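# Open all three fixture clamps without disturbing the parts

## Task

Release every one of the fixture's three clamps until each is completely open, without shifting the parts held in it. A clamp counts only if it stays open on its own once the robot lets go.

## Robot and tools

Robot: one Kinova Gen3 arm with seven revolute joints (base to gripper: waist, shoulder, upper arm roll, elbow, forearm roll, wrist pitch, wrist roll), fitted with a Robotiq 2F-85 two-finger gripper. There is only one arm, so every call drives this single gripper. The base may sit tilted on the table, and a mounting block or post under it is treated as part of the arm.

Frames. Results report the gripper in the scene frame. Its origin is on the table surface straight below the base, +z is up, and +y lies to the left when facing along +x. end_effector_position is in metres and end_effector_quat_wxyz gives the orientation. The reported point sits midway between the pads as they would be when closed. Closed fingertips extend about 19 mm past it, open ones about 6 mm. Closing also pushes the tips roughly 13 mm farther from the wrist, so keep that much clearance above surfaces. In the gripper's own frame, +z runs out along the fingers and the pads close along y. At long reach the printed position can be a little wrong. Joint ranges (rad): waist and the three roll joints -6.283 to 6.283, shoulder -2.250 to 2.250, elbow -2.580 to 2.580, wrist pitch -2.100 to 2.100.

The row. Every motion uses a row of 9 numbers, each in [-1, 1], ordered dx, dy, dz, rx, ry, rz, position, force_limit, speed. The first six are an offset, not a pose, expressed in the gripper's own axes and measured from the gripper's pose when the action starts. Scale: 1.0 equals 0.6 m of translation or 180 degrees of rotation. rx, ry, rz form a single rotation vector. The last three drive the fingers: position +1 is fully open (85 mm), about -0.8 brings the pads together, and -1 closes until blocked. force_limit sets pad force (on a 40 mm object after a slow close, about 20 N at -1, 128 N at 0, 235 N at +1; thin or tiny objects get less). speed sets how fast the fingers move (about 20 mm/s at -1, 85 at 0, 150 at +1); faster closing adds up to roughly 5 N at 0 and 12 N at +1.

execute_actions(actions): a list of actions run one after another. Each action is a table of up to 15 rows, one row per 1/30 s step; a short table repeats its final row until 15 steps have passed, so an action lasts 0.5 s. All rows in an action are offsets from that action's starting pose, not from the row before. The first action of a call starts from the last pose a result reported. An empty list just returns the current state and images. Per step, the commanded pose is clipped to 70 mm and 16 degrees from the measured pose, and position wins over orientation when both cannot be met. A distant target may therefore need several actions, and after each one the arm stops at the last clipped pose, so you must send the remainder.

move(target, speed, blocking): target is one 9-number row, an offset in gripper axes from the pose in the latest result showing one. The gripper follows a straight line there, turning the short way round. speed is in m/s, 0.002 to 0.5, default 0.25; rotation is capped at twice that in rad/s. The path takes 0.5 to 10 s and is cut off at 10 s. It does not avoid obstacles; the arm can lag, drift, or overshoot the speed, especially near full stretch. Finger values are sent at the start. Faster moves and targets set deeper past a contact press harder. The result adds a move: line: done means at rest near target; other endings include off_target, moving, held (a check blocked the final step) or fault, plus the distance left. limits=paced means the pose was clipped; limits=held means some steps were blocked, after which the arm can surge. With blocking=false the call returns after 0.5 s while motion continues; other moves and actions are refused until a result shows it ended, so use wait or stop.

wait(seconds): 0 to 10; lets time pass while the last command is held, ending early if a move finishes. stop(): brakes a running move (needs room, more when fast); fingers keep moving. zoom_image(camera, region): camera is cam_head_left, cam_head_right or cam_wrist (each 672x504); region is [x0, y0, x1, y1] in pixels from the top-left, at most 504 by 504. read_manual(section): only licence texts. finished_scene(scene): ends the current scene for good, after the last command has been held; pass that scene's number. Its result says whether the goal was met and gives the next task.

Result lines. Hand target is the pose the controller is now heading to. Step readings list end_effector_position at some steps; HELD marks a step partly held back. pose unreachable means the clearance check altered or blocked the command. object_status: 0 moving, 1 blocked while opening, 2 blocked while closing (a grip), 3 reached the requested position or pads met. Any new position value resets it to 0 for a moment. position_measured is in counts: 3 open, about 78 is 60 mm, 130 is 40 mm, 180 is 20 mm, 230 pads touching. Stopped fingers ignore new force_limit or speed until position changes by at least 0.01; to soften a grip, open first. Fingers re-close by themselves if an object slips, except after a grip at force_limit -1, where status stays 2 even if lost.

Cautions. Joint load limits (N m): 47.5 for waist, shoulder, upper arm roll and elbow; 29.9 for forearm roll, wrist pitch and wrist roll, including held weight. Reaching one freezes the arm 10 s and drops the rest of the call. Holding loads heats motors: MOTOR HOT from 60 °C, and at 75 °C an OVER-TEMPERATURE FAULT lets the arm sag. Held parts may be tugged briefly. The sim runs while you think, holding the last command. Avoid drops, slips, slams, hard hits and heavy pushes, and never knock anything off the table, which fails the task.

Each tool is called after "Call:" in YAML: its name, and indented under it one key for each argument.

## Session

Call:
execute_actions:
  actions: []

Scene clock: 0.00 s.
end_effector_position=(+0.8933, -0.0939, +0.3526) position_measured=3 object_status=3 end_effector_quat_wxyz=(+0.348, -0.277, +0.890, -0.105)
Joint positions: [ 0.724  1.048 -0.627  0.679 -0.437  0.798  2.713]
Joint velocities: [-0.     0.001  0.     0.    -0.    -0.     0.001]
Motor temperatures (°C, as the motors report them): [30 24 25 25 32 37 42]
Hand target: +0.893, -0.094, +0.353; +0.348, -0.277, +0.890, -0.105

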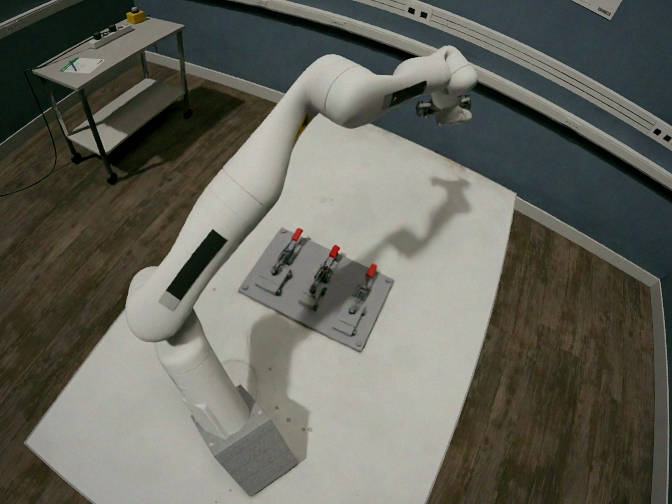

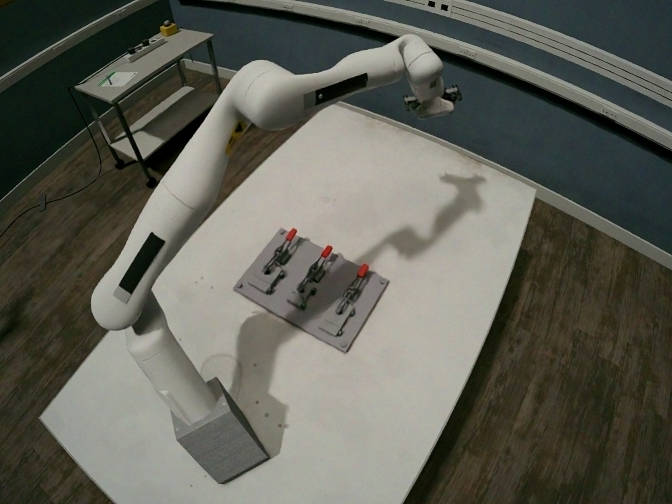

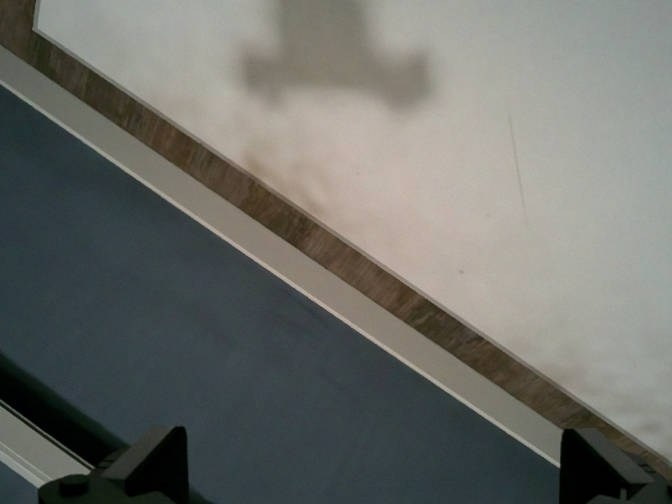

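Call:
move:
  target: [0.463,0.5095,-0.314,-0.297,-0.09,-0.76,0.2,-0.5,0.5]
  speed: 0.4

Scene clock: 3.97 s.
end_effector_position=(+0.4685, -0.0010, +0.2186) position_measured=104 object_status=3 end_effector_quat_wxyz=(+0.001, +1.000, -0.001, -0.001)
Joint positions: [ 1.263  0.831 -1.203  1.811  0.221  0.834  4.817]
Joint velocities: [ 0.006 -0.007 -0.001  0.002  0.001 -0.001 -0.   ]
Motor temperatures (°C, as the motors report them): [30 24 25 25 32 37 42]
Hand target: +0.469, -0.001, +0.219; +0.001, +1.000, -0.001, -0.001
Off the commanded pose: 0.002 m, 0 deg.
move: done

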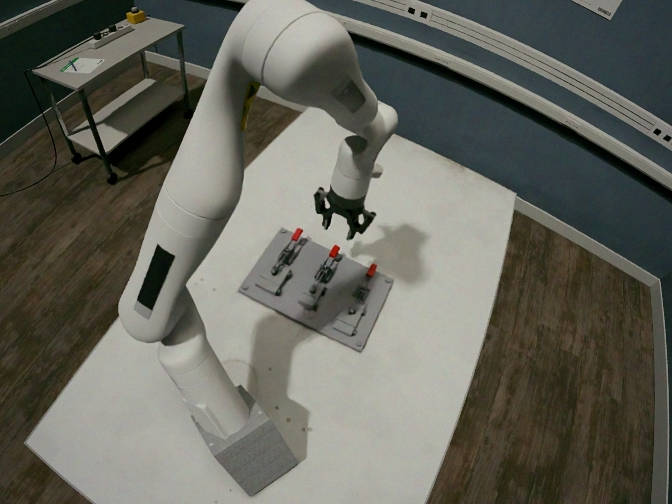

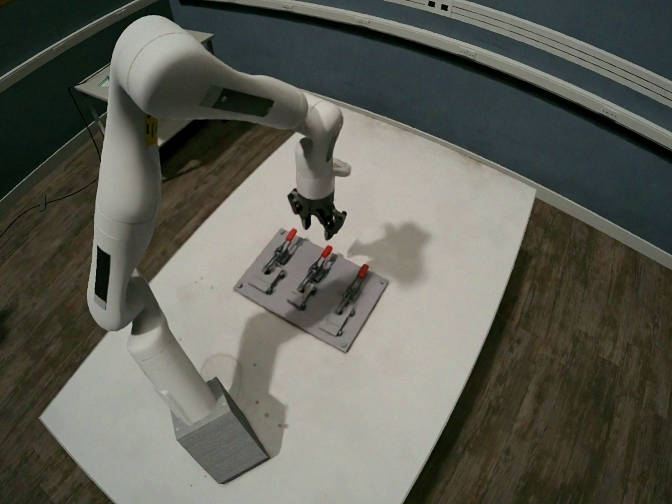

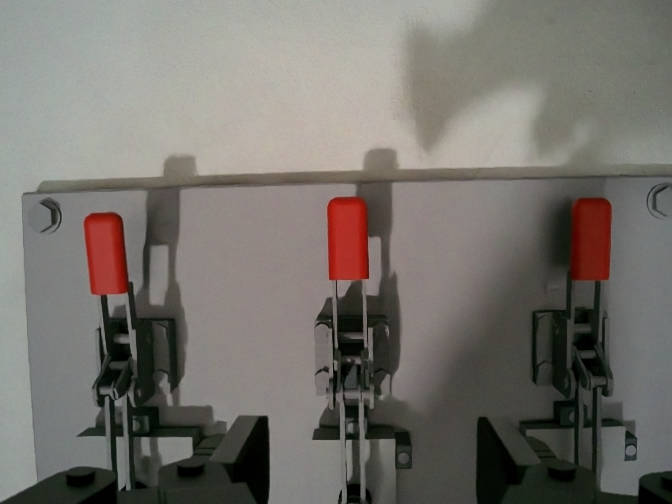

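Call:
move:
  target: [0.074,-0.195,0.2,0,0,0,0.2,-0.5,0.5]

Scene clock: 5.37 s.
end_effector_position=(+0.5129, +0.1155, +0.0991) position_measured=104 object_status=3 end_effector_quat_wxyz=(+0.001, +1.000, -0.001, -0.001)
Joint positions: [ 0.801  0.813 -1.061  1.837  0.272  0.547  4.497]
Joint velocities: [-0.004  0.    -0.    -0.     0.002  0.    -0.002]
Motor temperatures (°C, as the motors report them): [30 24 25 25 32 37 42]
Hand target: +0.513, +0.116, +0.099; +0.000, +1.000, -0.001, -0.001
Off the commanded pose: 0.001 m, 0 deg.
move: done

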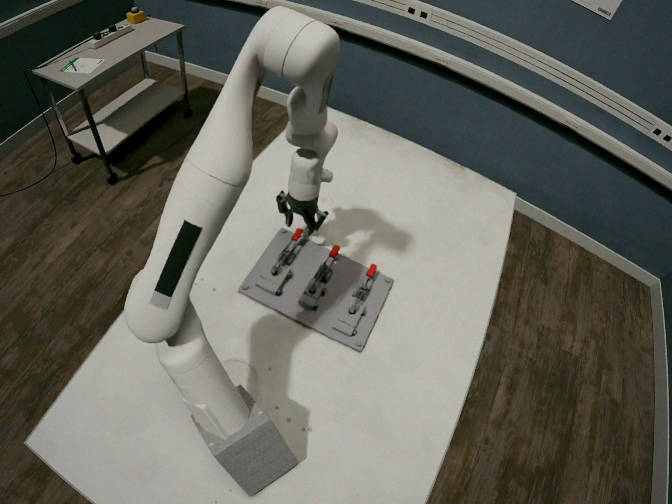

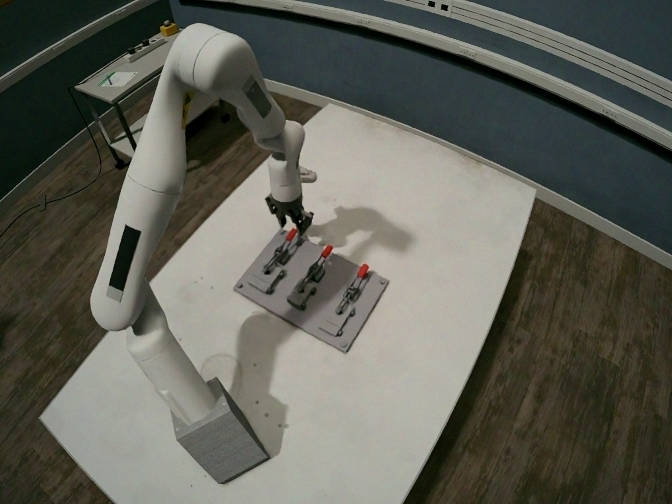

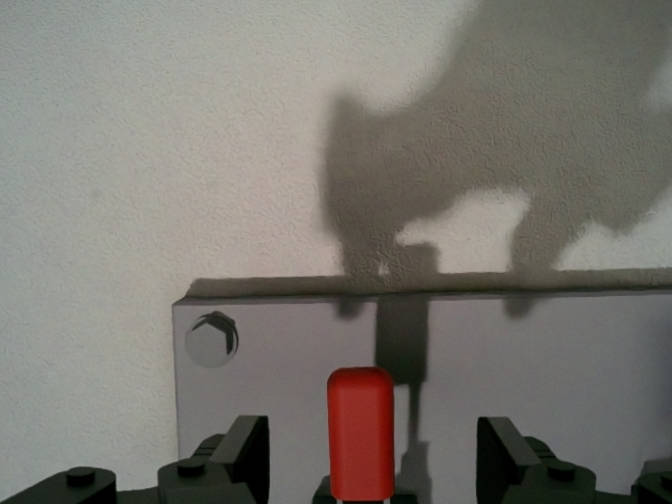

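Call:
move:
  target: [-0.006,-0.004,0.085,0,0,0,0.2,-0.5,0.5]
  speed: 0.12

Scene clock: 6.17 s.
end_effector_position=(+0.5097, +0.1174, +0.0487) position_measured=104 object_status=3 end_effector_quat_wxyz=(+0.001, +1.000, -0.001, -0.000)
Joint positions: [ 0.679  0.869 -0.965  1.855  0.319  0.422  4.447]
Joint velocities: [-0.012  0.005 -0.003 -0.     0.002 -0.    -0.002]
Motor temperatures (°C, as the motors report them): [30 24 25 25 32 37 42]
Hand target: +0.509, +0.118, +0.048; +0.000, +1.000, -0.001, -0.000
Off the commanded pose: 0.001 m, 0 deg.
move: done

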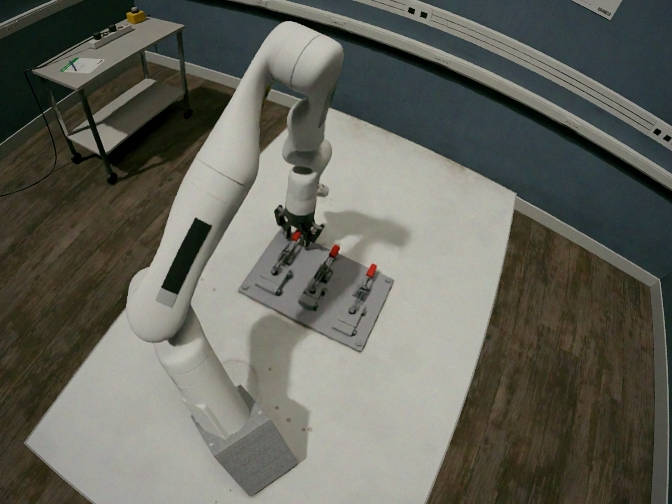

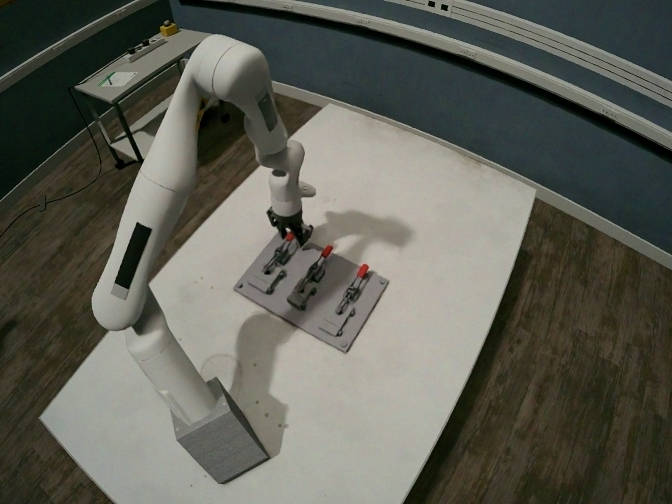

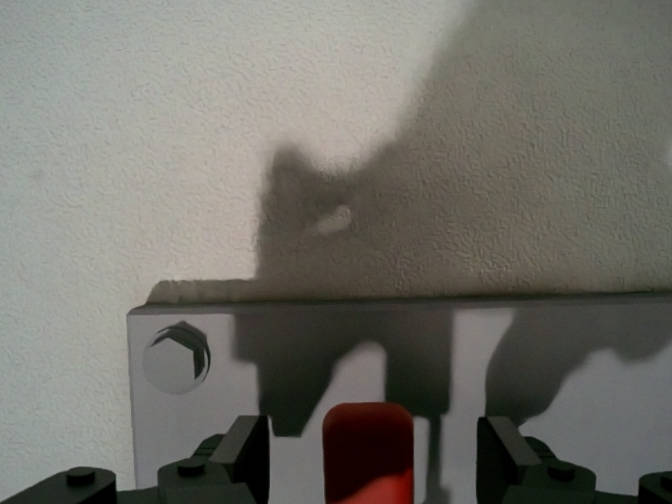

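Call:
move:
  target: [0,-0.0015,0,0,0,0,-1,-0.5,0]

Call:
move:
  target: [-0.019,0,-0.038,0,0.167,0,-1,-0.5,0]
  speed: 0.1

Scene clock: 7.00 s.
end_effector_position=(+0.5097, +0.1183, +0.0487) position_measured=188 object_status=2 end_effector_quat_wxyz=(+0.001, +1.000, -0.000, -0.000)
Joint positions: [ 0.677  0.868 -0.965  1.855  0.319  0.422  4.446]
Joint velocities: [-0.     0.    -0.    -0.     0.001 -0.     0.001]
Motor temperatures (°C, as the motors report them): [30 24 25 25 32 37 42]
Hand target: +0.510, +0.118, +0.049; +0.001, +1.000, -0.001, -0.000
Off the commanded pose: 0.000 m, 0 deg.
move: done

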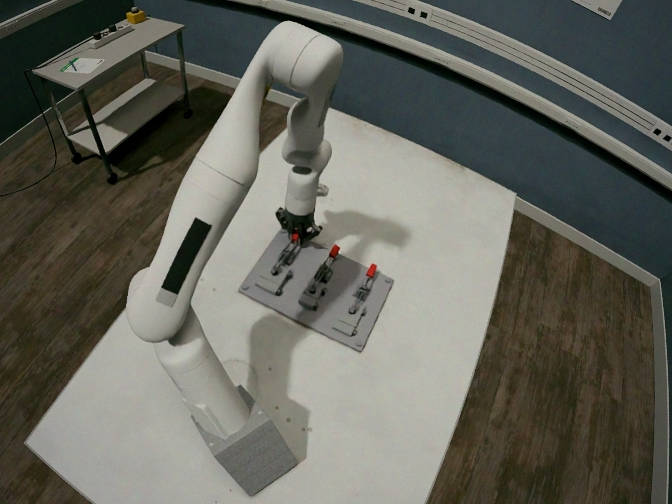

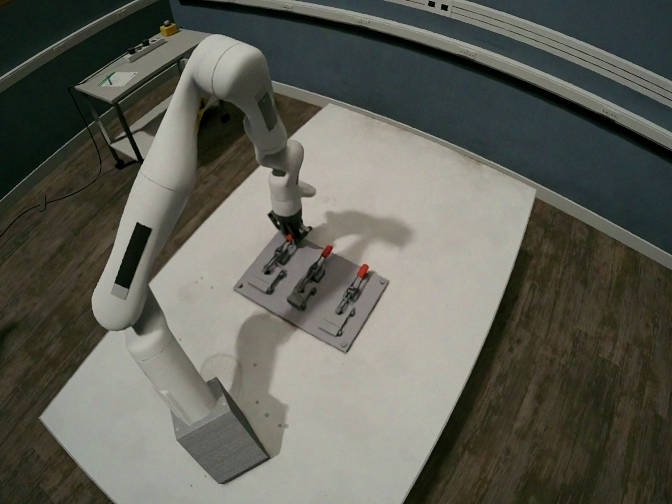

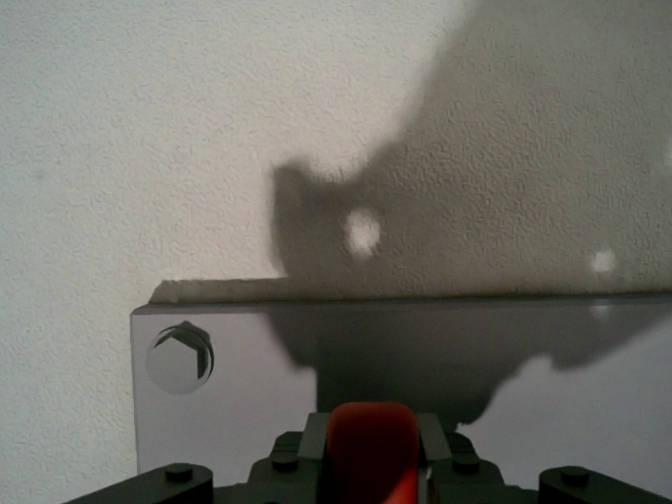

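Scene clock: 9.87 s.
end_effector_position=(+0.4968, +0.1177, +0.0694) position_measured=188 object_status=2 end_effector_quat_wxyz=(+0.000, +0.967, -0.001, +0.257)
Joint positions: [ 0.497  0.743 -0.646  2.404  0.193 -0.686  4.5  ]
Joint velocities: [-0.002  0.002  0.     0.002 -0.005 -0.005  0.004]
Motor temperatures (°C, as the motors report them): [30 24 25 25 32 37 42]
Hand target: +0.498, +0.118, +0.072; +0.001, +0.966, -0.001, +0.259
Off the commanded pose: 0.003 m, 0 deg.
move: done

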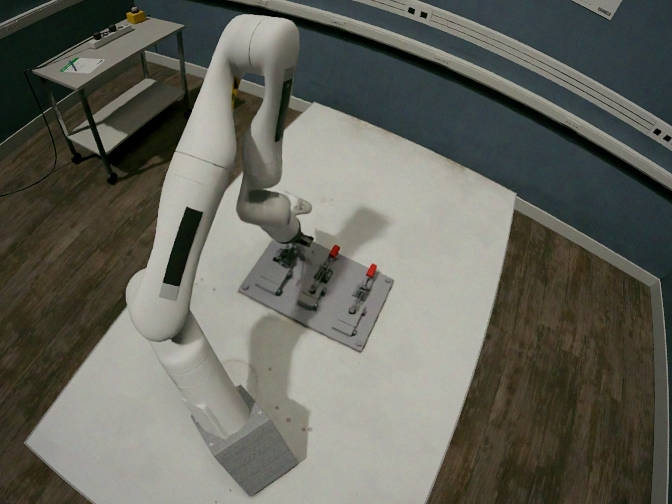

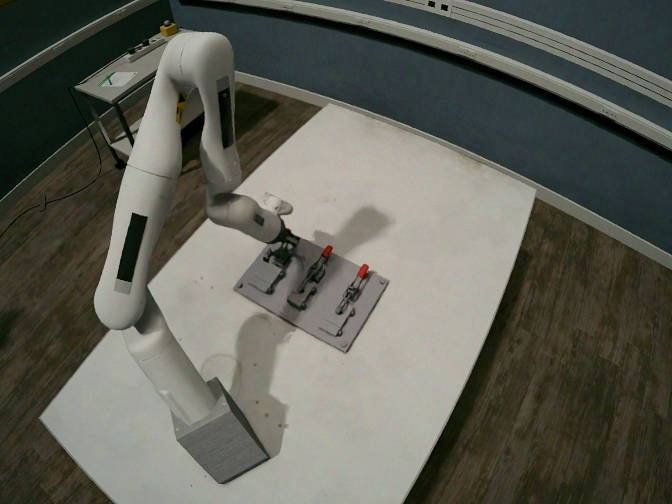

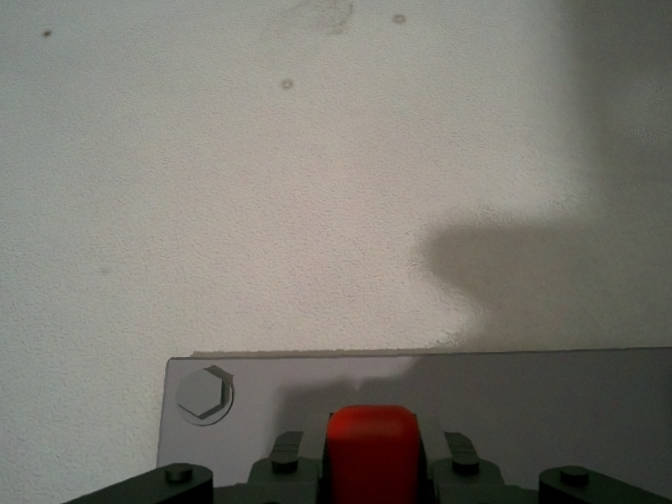

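Call:
move:
  target: [0,0,0,0,0,0,0.2,-0.5,0.5]

Call:
move:
  target: [0.059,0,0.0315,0,-0.165,0,0.2,-0.5,0.5]
  speed: 0.2

Call:
move:
  target: [0,0,0,0,0,0,-1,-0.5,1]

Call:
move:
  target: [-0.094,0,-0.012,0,0,0,-1,-0.5,1]
  speed: 0.04

Scene clock: 10.80 s.
end_effector_position=(+0.4968, +0.1177, +0.0694) position_measured=104 object_status=0 end_effector_quat_wxyz=(+0.000, +0.967, -0.001, +0.257)
Joint positions: [ 0.497  0.743 -0.646  2.404  0.193 -0.686  4.5  ]
Joint velocities: [-0.  0.  0.  0.  0.  0. -0.]
Motor temperatures (°C, as the motors report them): [30 24 25 25 32 37 42]
Hand target: +0.497, +0.118, +0.069; +0.000, +0.967, -0.001, +0.257
Off the commanded pose: 0.000 m, 0 deg.
move: done

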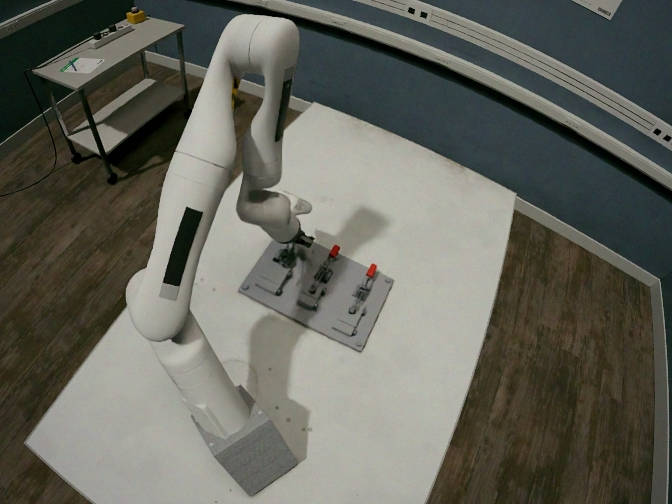

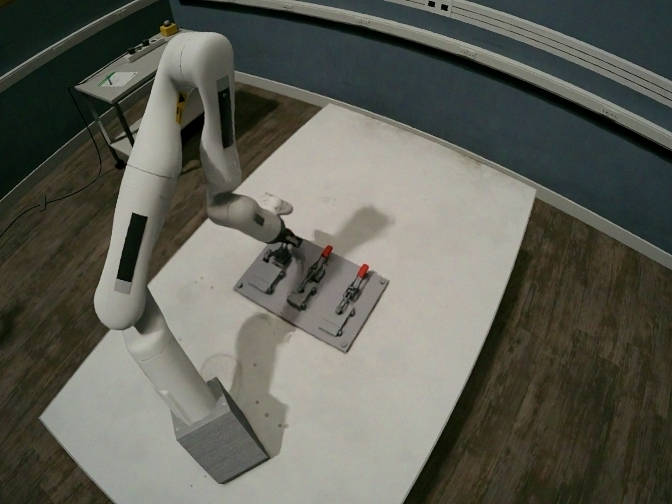

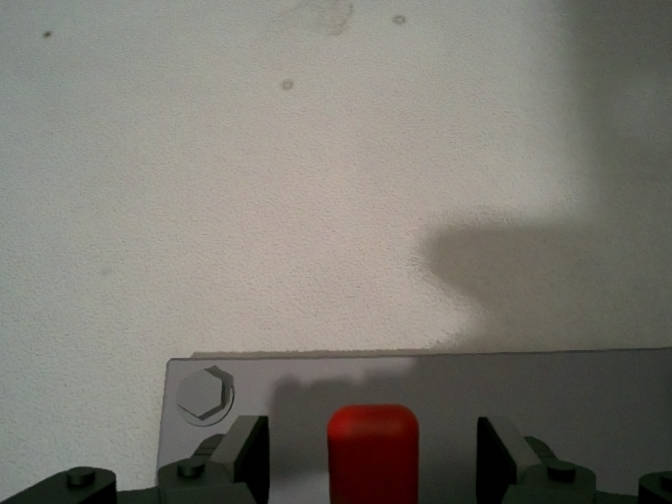

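Scene clock: 12.47 s.
end_effector_position=(+0.5370, +0.1179, +0.0707) position_measured=104 object_status=3 end_effector_quat_wxyz=(+0.001, +1.000, -0.001, +0.000)
Joint positions: [ 0.714  0.875 -1.023  1.759  0.331  0.543  4.446]
Joint velocities: [-0.004  0.009  0.    -0.003 -0.002  0.001  0.001]
Motor temperatures (°C, as the motors report them): [30 24 25 25 32 37 42]
Hand target: +0.537, +0.118, +0.070; +0.000, +1.000, -0.001, +0.000
Off the commanded pose: 0.000 m, 0 deg.
move: done

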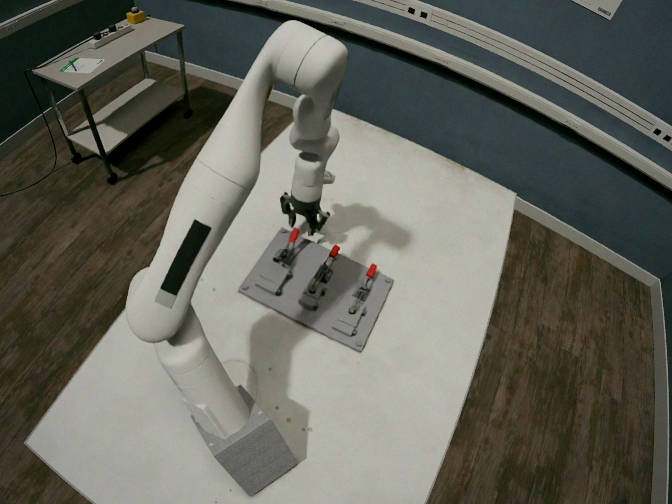

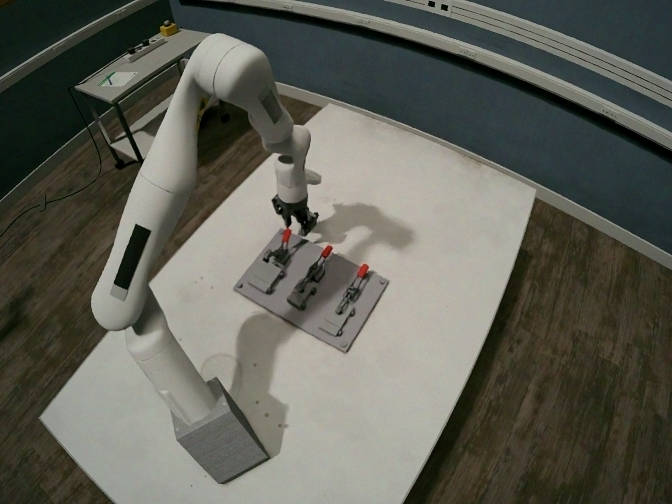

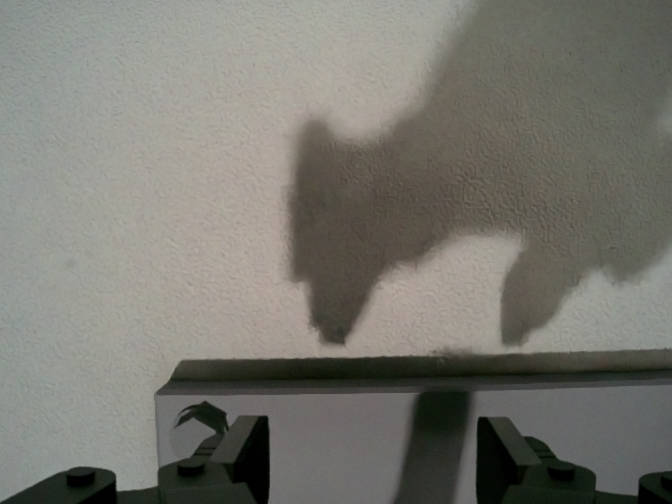

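Scene clock: 13.07 s.
end_effector_position=(+0.5370, +0.1179, +0.0707) position_measured=231 object_status=3 end_effector_quat_wxyz=(+0.001, +1.000, -0.001, +0.000)
Joint positions: [ 0.714  0.875 -1.023  1.759  0.33   0.543  4.446]
Joint velocities: [-0. -0. -0.  0.  0. -0.  0.]
Motor temperatures (°C, as the motors report them): [30 24 25 25 32 37 42]
Hand target: +0.537, +0.118, +0.071; +0.001, +1.000, -0.001, +0.000
Off the commanded pose: 0.000 m, 0 deg.
move: done

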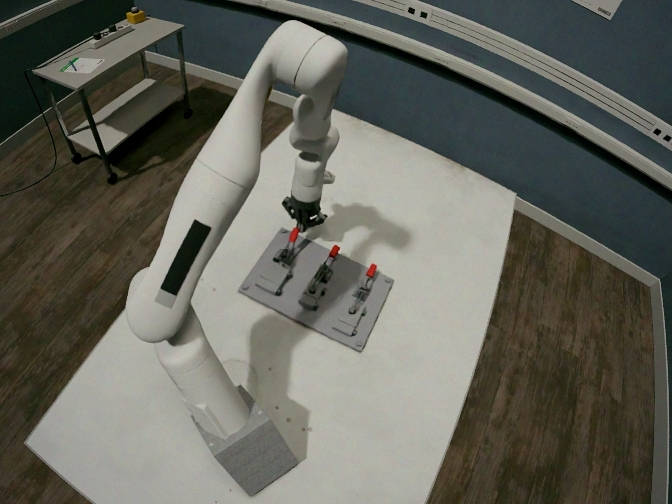

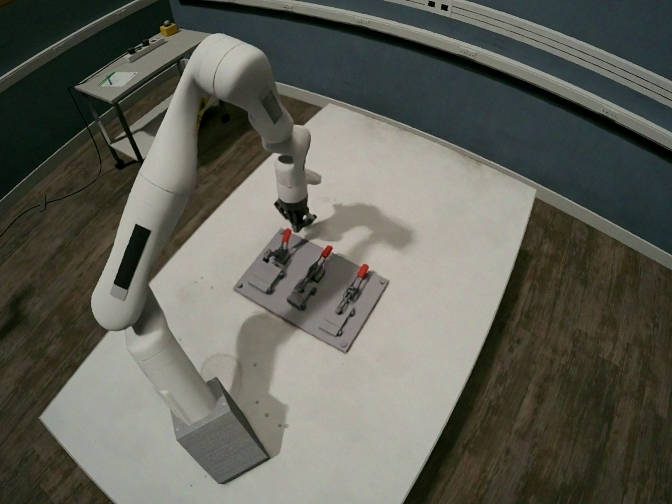

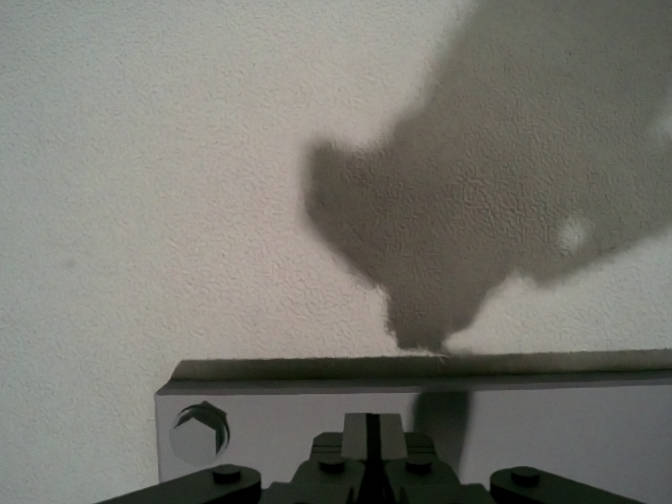

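Scene clock: 14.73 s.
end_effector_position=(+0.4844, +0.1171, +0.0789) position_measured=231 object_status=3 end_effector_quat_wxyz=(+0.001, +1.000, -0.001, +0.005)
Joint positions: [ 0.787  0.814 -1.041  1.951  0.33   0.415  4.431]
Joint velocities: [ 0.003 -0.002 -0.002  0.003  0.    -0.    -0.   ]
Motor temperatures (°C, as the motors report them): [30 24 25 25 32 37 42]
Hand target: +0.480, +0.118, +0.078; +0.001, +1.000, -0.001, +0.000
Off the commanded pose: 0.004 m, 0 deg.
move: off_target

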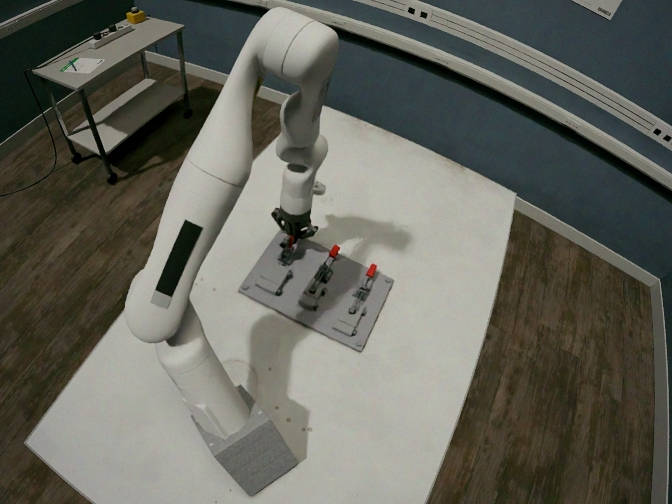

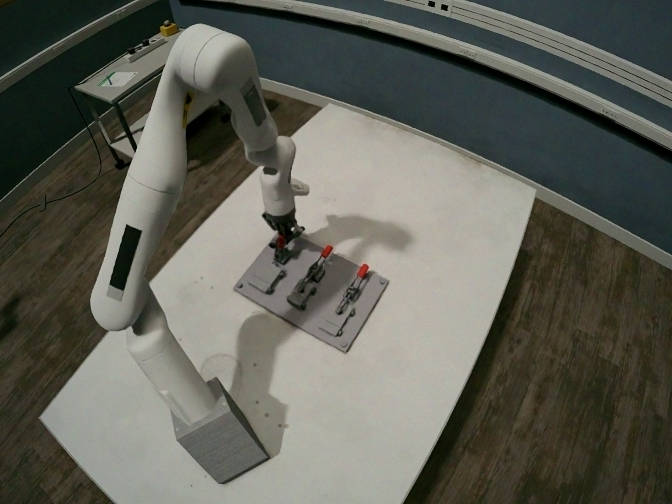

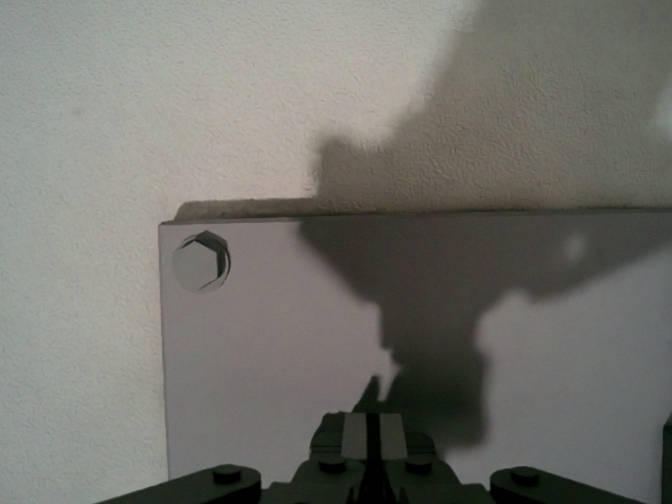

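Call:
move:
  target: [0.04,0,-0.07,0,0,0,-1,-0.5,1]
  speed: 0.2

Call:
move:
  target: [0.008,0.183,0.035,0,0,0,0.2,-0.5,1]
  speed: 0.25

Scene clock: 15.80 s.
end_effector_position=(+0.5078, +0.1174, +0.1208) position_measured=231 object_status=3 end_effector_quat_wxyz=(+0.001, +1.000, -0.001, +0.004)
Joint positions: [ 0.871  0.789 -1.126  1.858  0.285  0.576  4.479]
Joint velocities: [ 0.006 -0.002  0.001 -0.001 -0.001  0.     0.001]
Motor temperatures (°C, as the motors report them): [30 24 25 25 32 37 42]
Hand target: +0.508, +0.117, +0.121; +0.001, +1.000, -0.001, +0.005
Off the commanded pose: 0.000 m, 0 deg.
move: done

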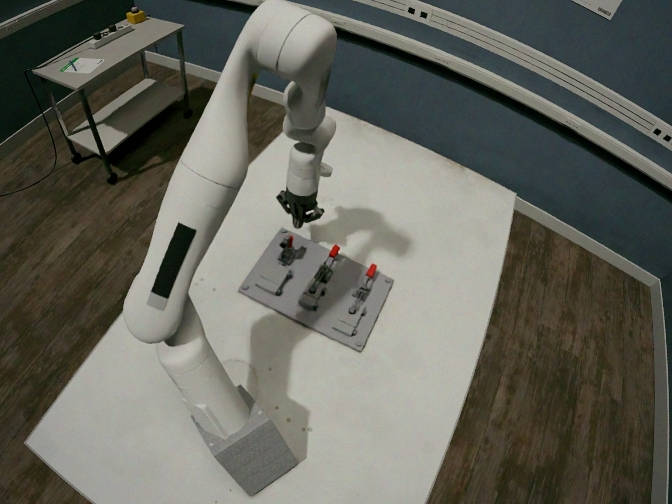

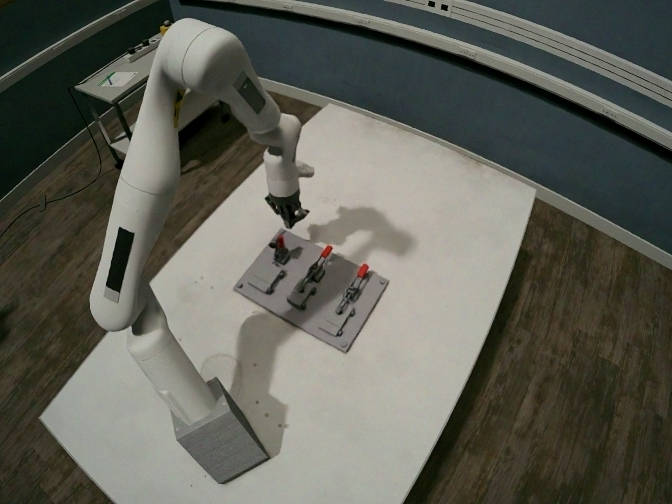

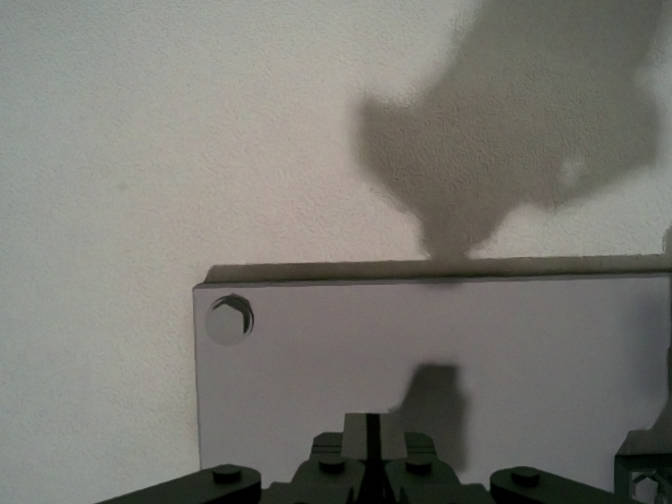

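Scene clock: 16.63 s.
end_effector_position=(+0.5132, +0.0080, +0.1005) position_measured=104 object_status=3 end_effector_quat_wxyz=(+0.001, +1.000, -0.001, +0.005)
Joint positions: [ 0.958  0.981 -1.047  1.775  0.373  0.598  4.649]
Joint velocities: [ 0.001  0.008  0.003 -0.001 -0.004 -0.     0.005]
Motor temperatures (°C, as the motors report them): [30 24 25 25 32 37 42]
Hand target: +0.513, +0.008, +0.100; +0.001, +1.000, -0.001, +0.004
Off the commanded pose: 0.001 m, 0 deg.
move: done

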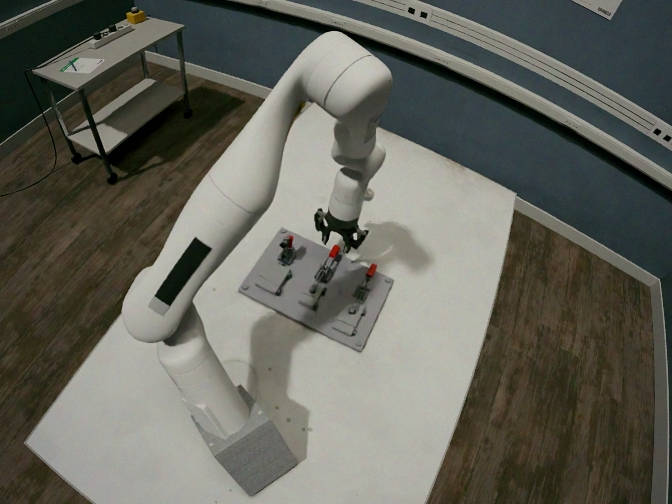

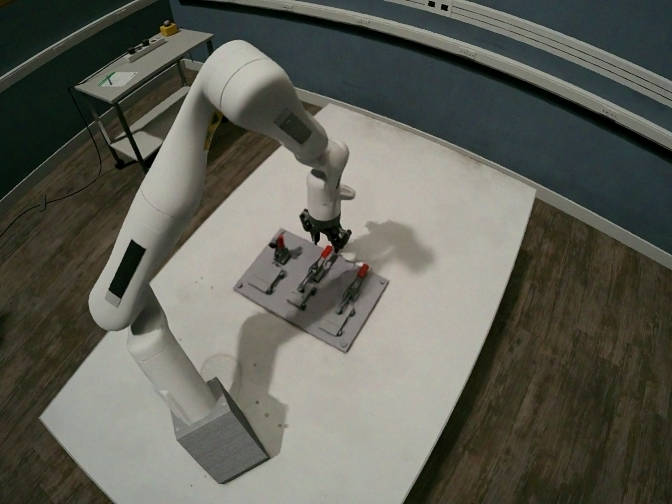

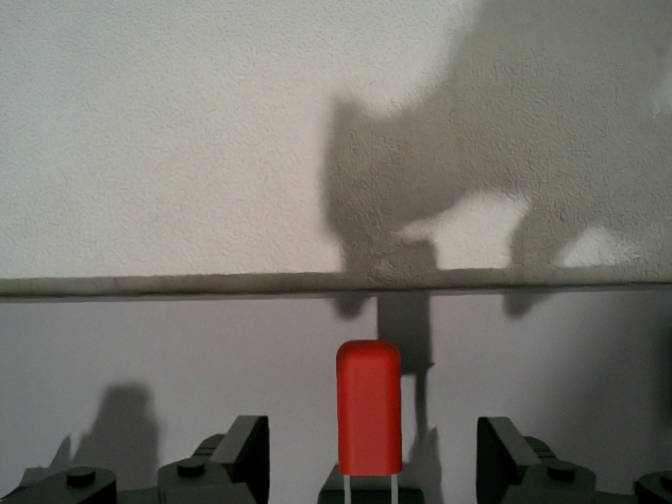

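Call:
move:
  target: [0.004,0,0.087,0,0,0,0.2,-0.5,1]
  speed: 0.12

Scene clock: 17.47 s.
end_effector_position=(+0.5164, +0.0075, +0.0489) position_measured=104 object_status=3 end_effector_quat_wxyz=(+0.002, +1.000, -0.001, +0.005)
Joint positions: [ 0.852  1.045 -0.967  1.77   0.417  0.492  4.609]
Joint velocities: [-0.009  0.004 -0.002 -0.     0.     0.001  0.   ]
Motor temperatures (°C, as the motors report them): [30 24 25 25 32 37 42]
Hand target: +0.516, +0.008, +0.049; +0.001, +1.000, -0.001, +0.005
Off the commanded pose: 0.001 m, 0 deg.
move: done

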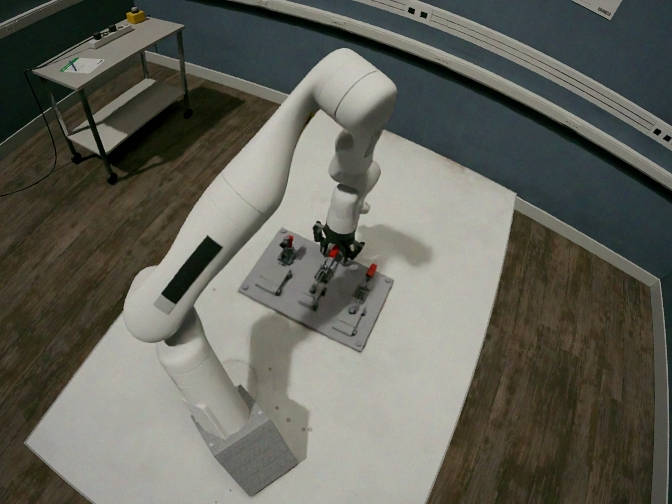

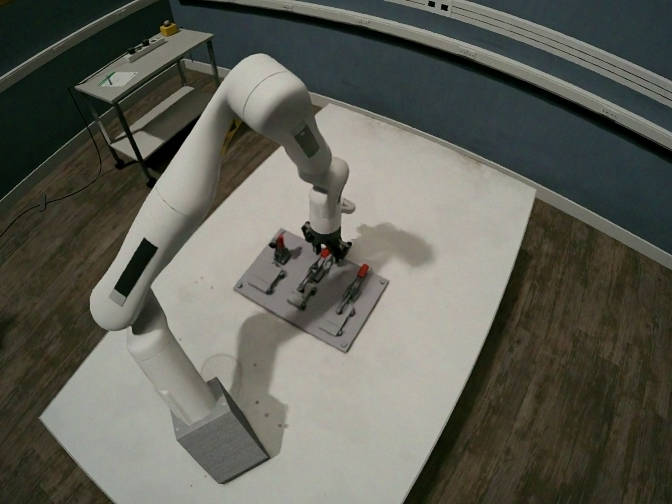

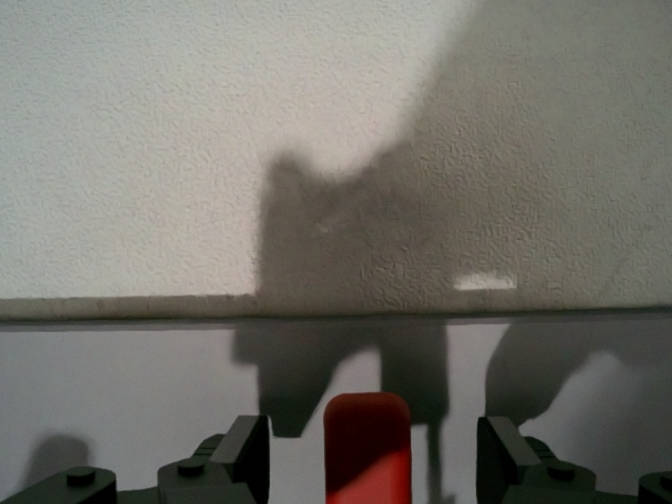

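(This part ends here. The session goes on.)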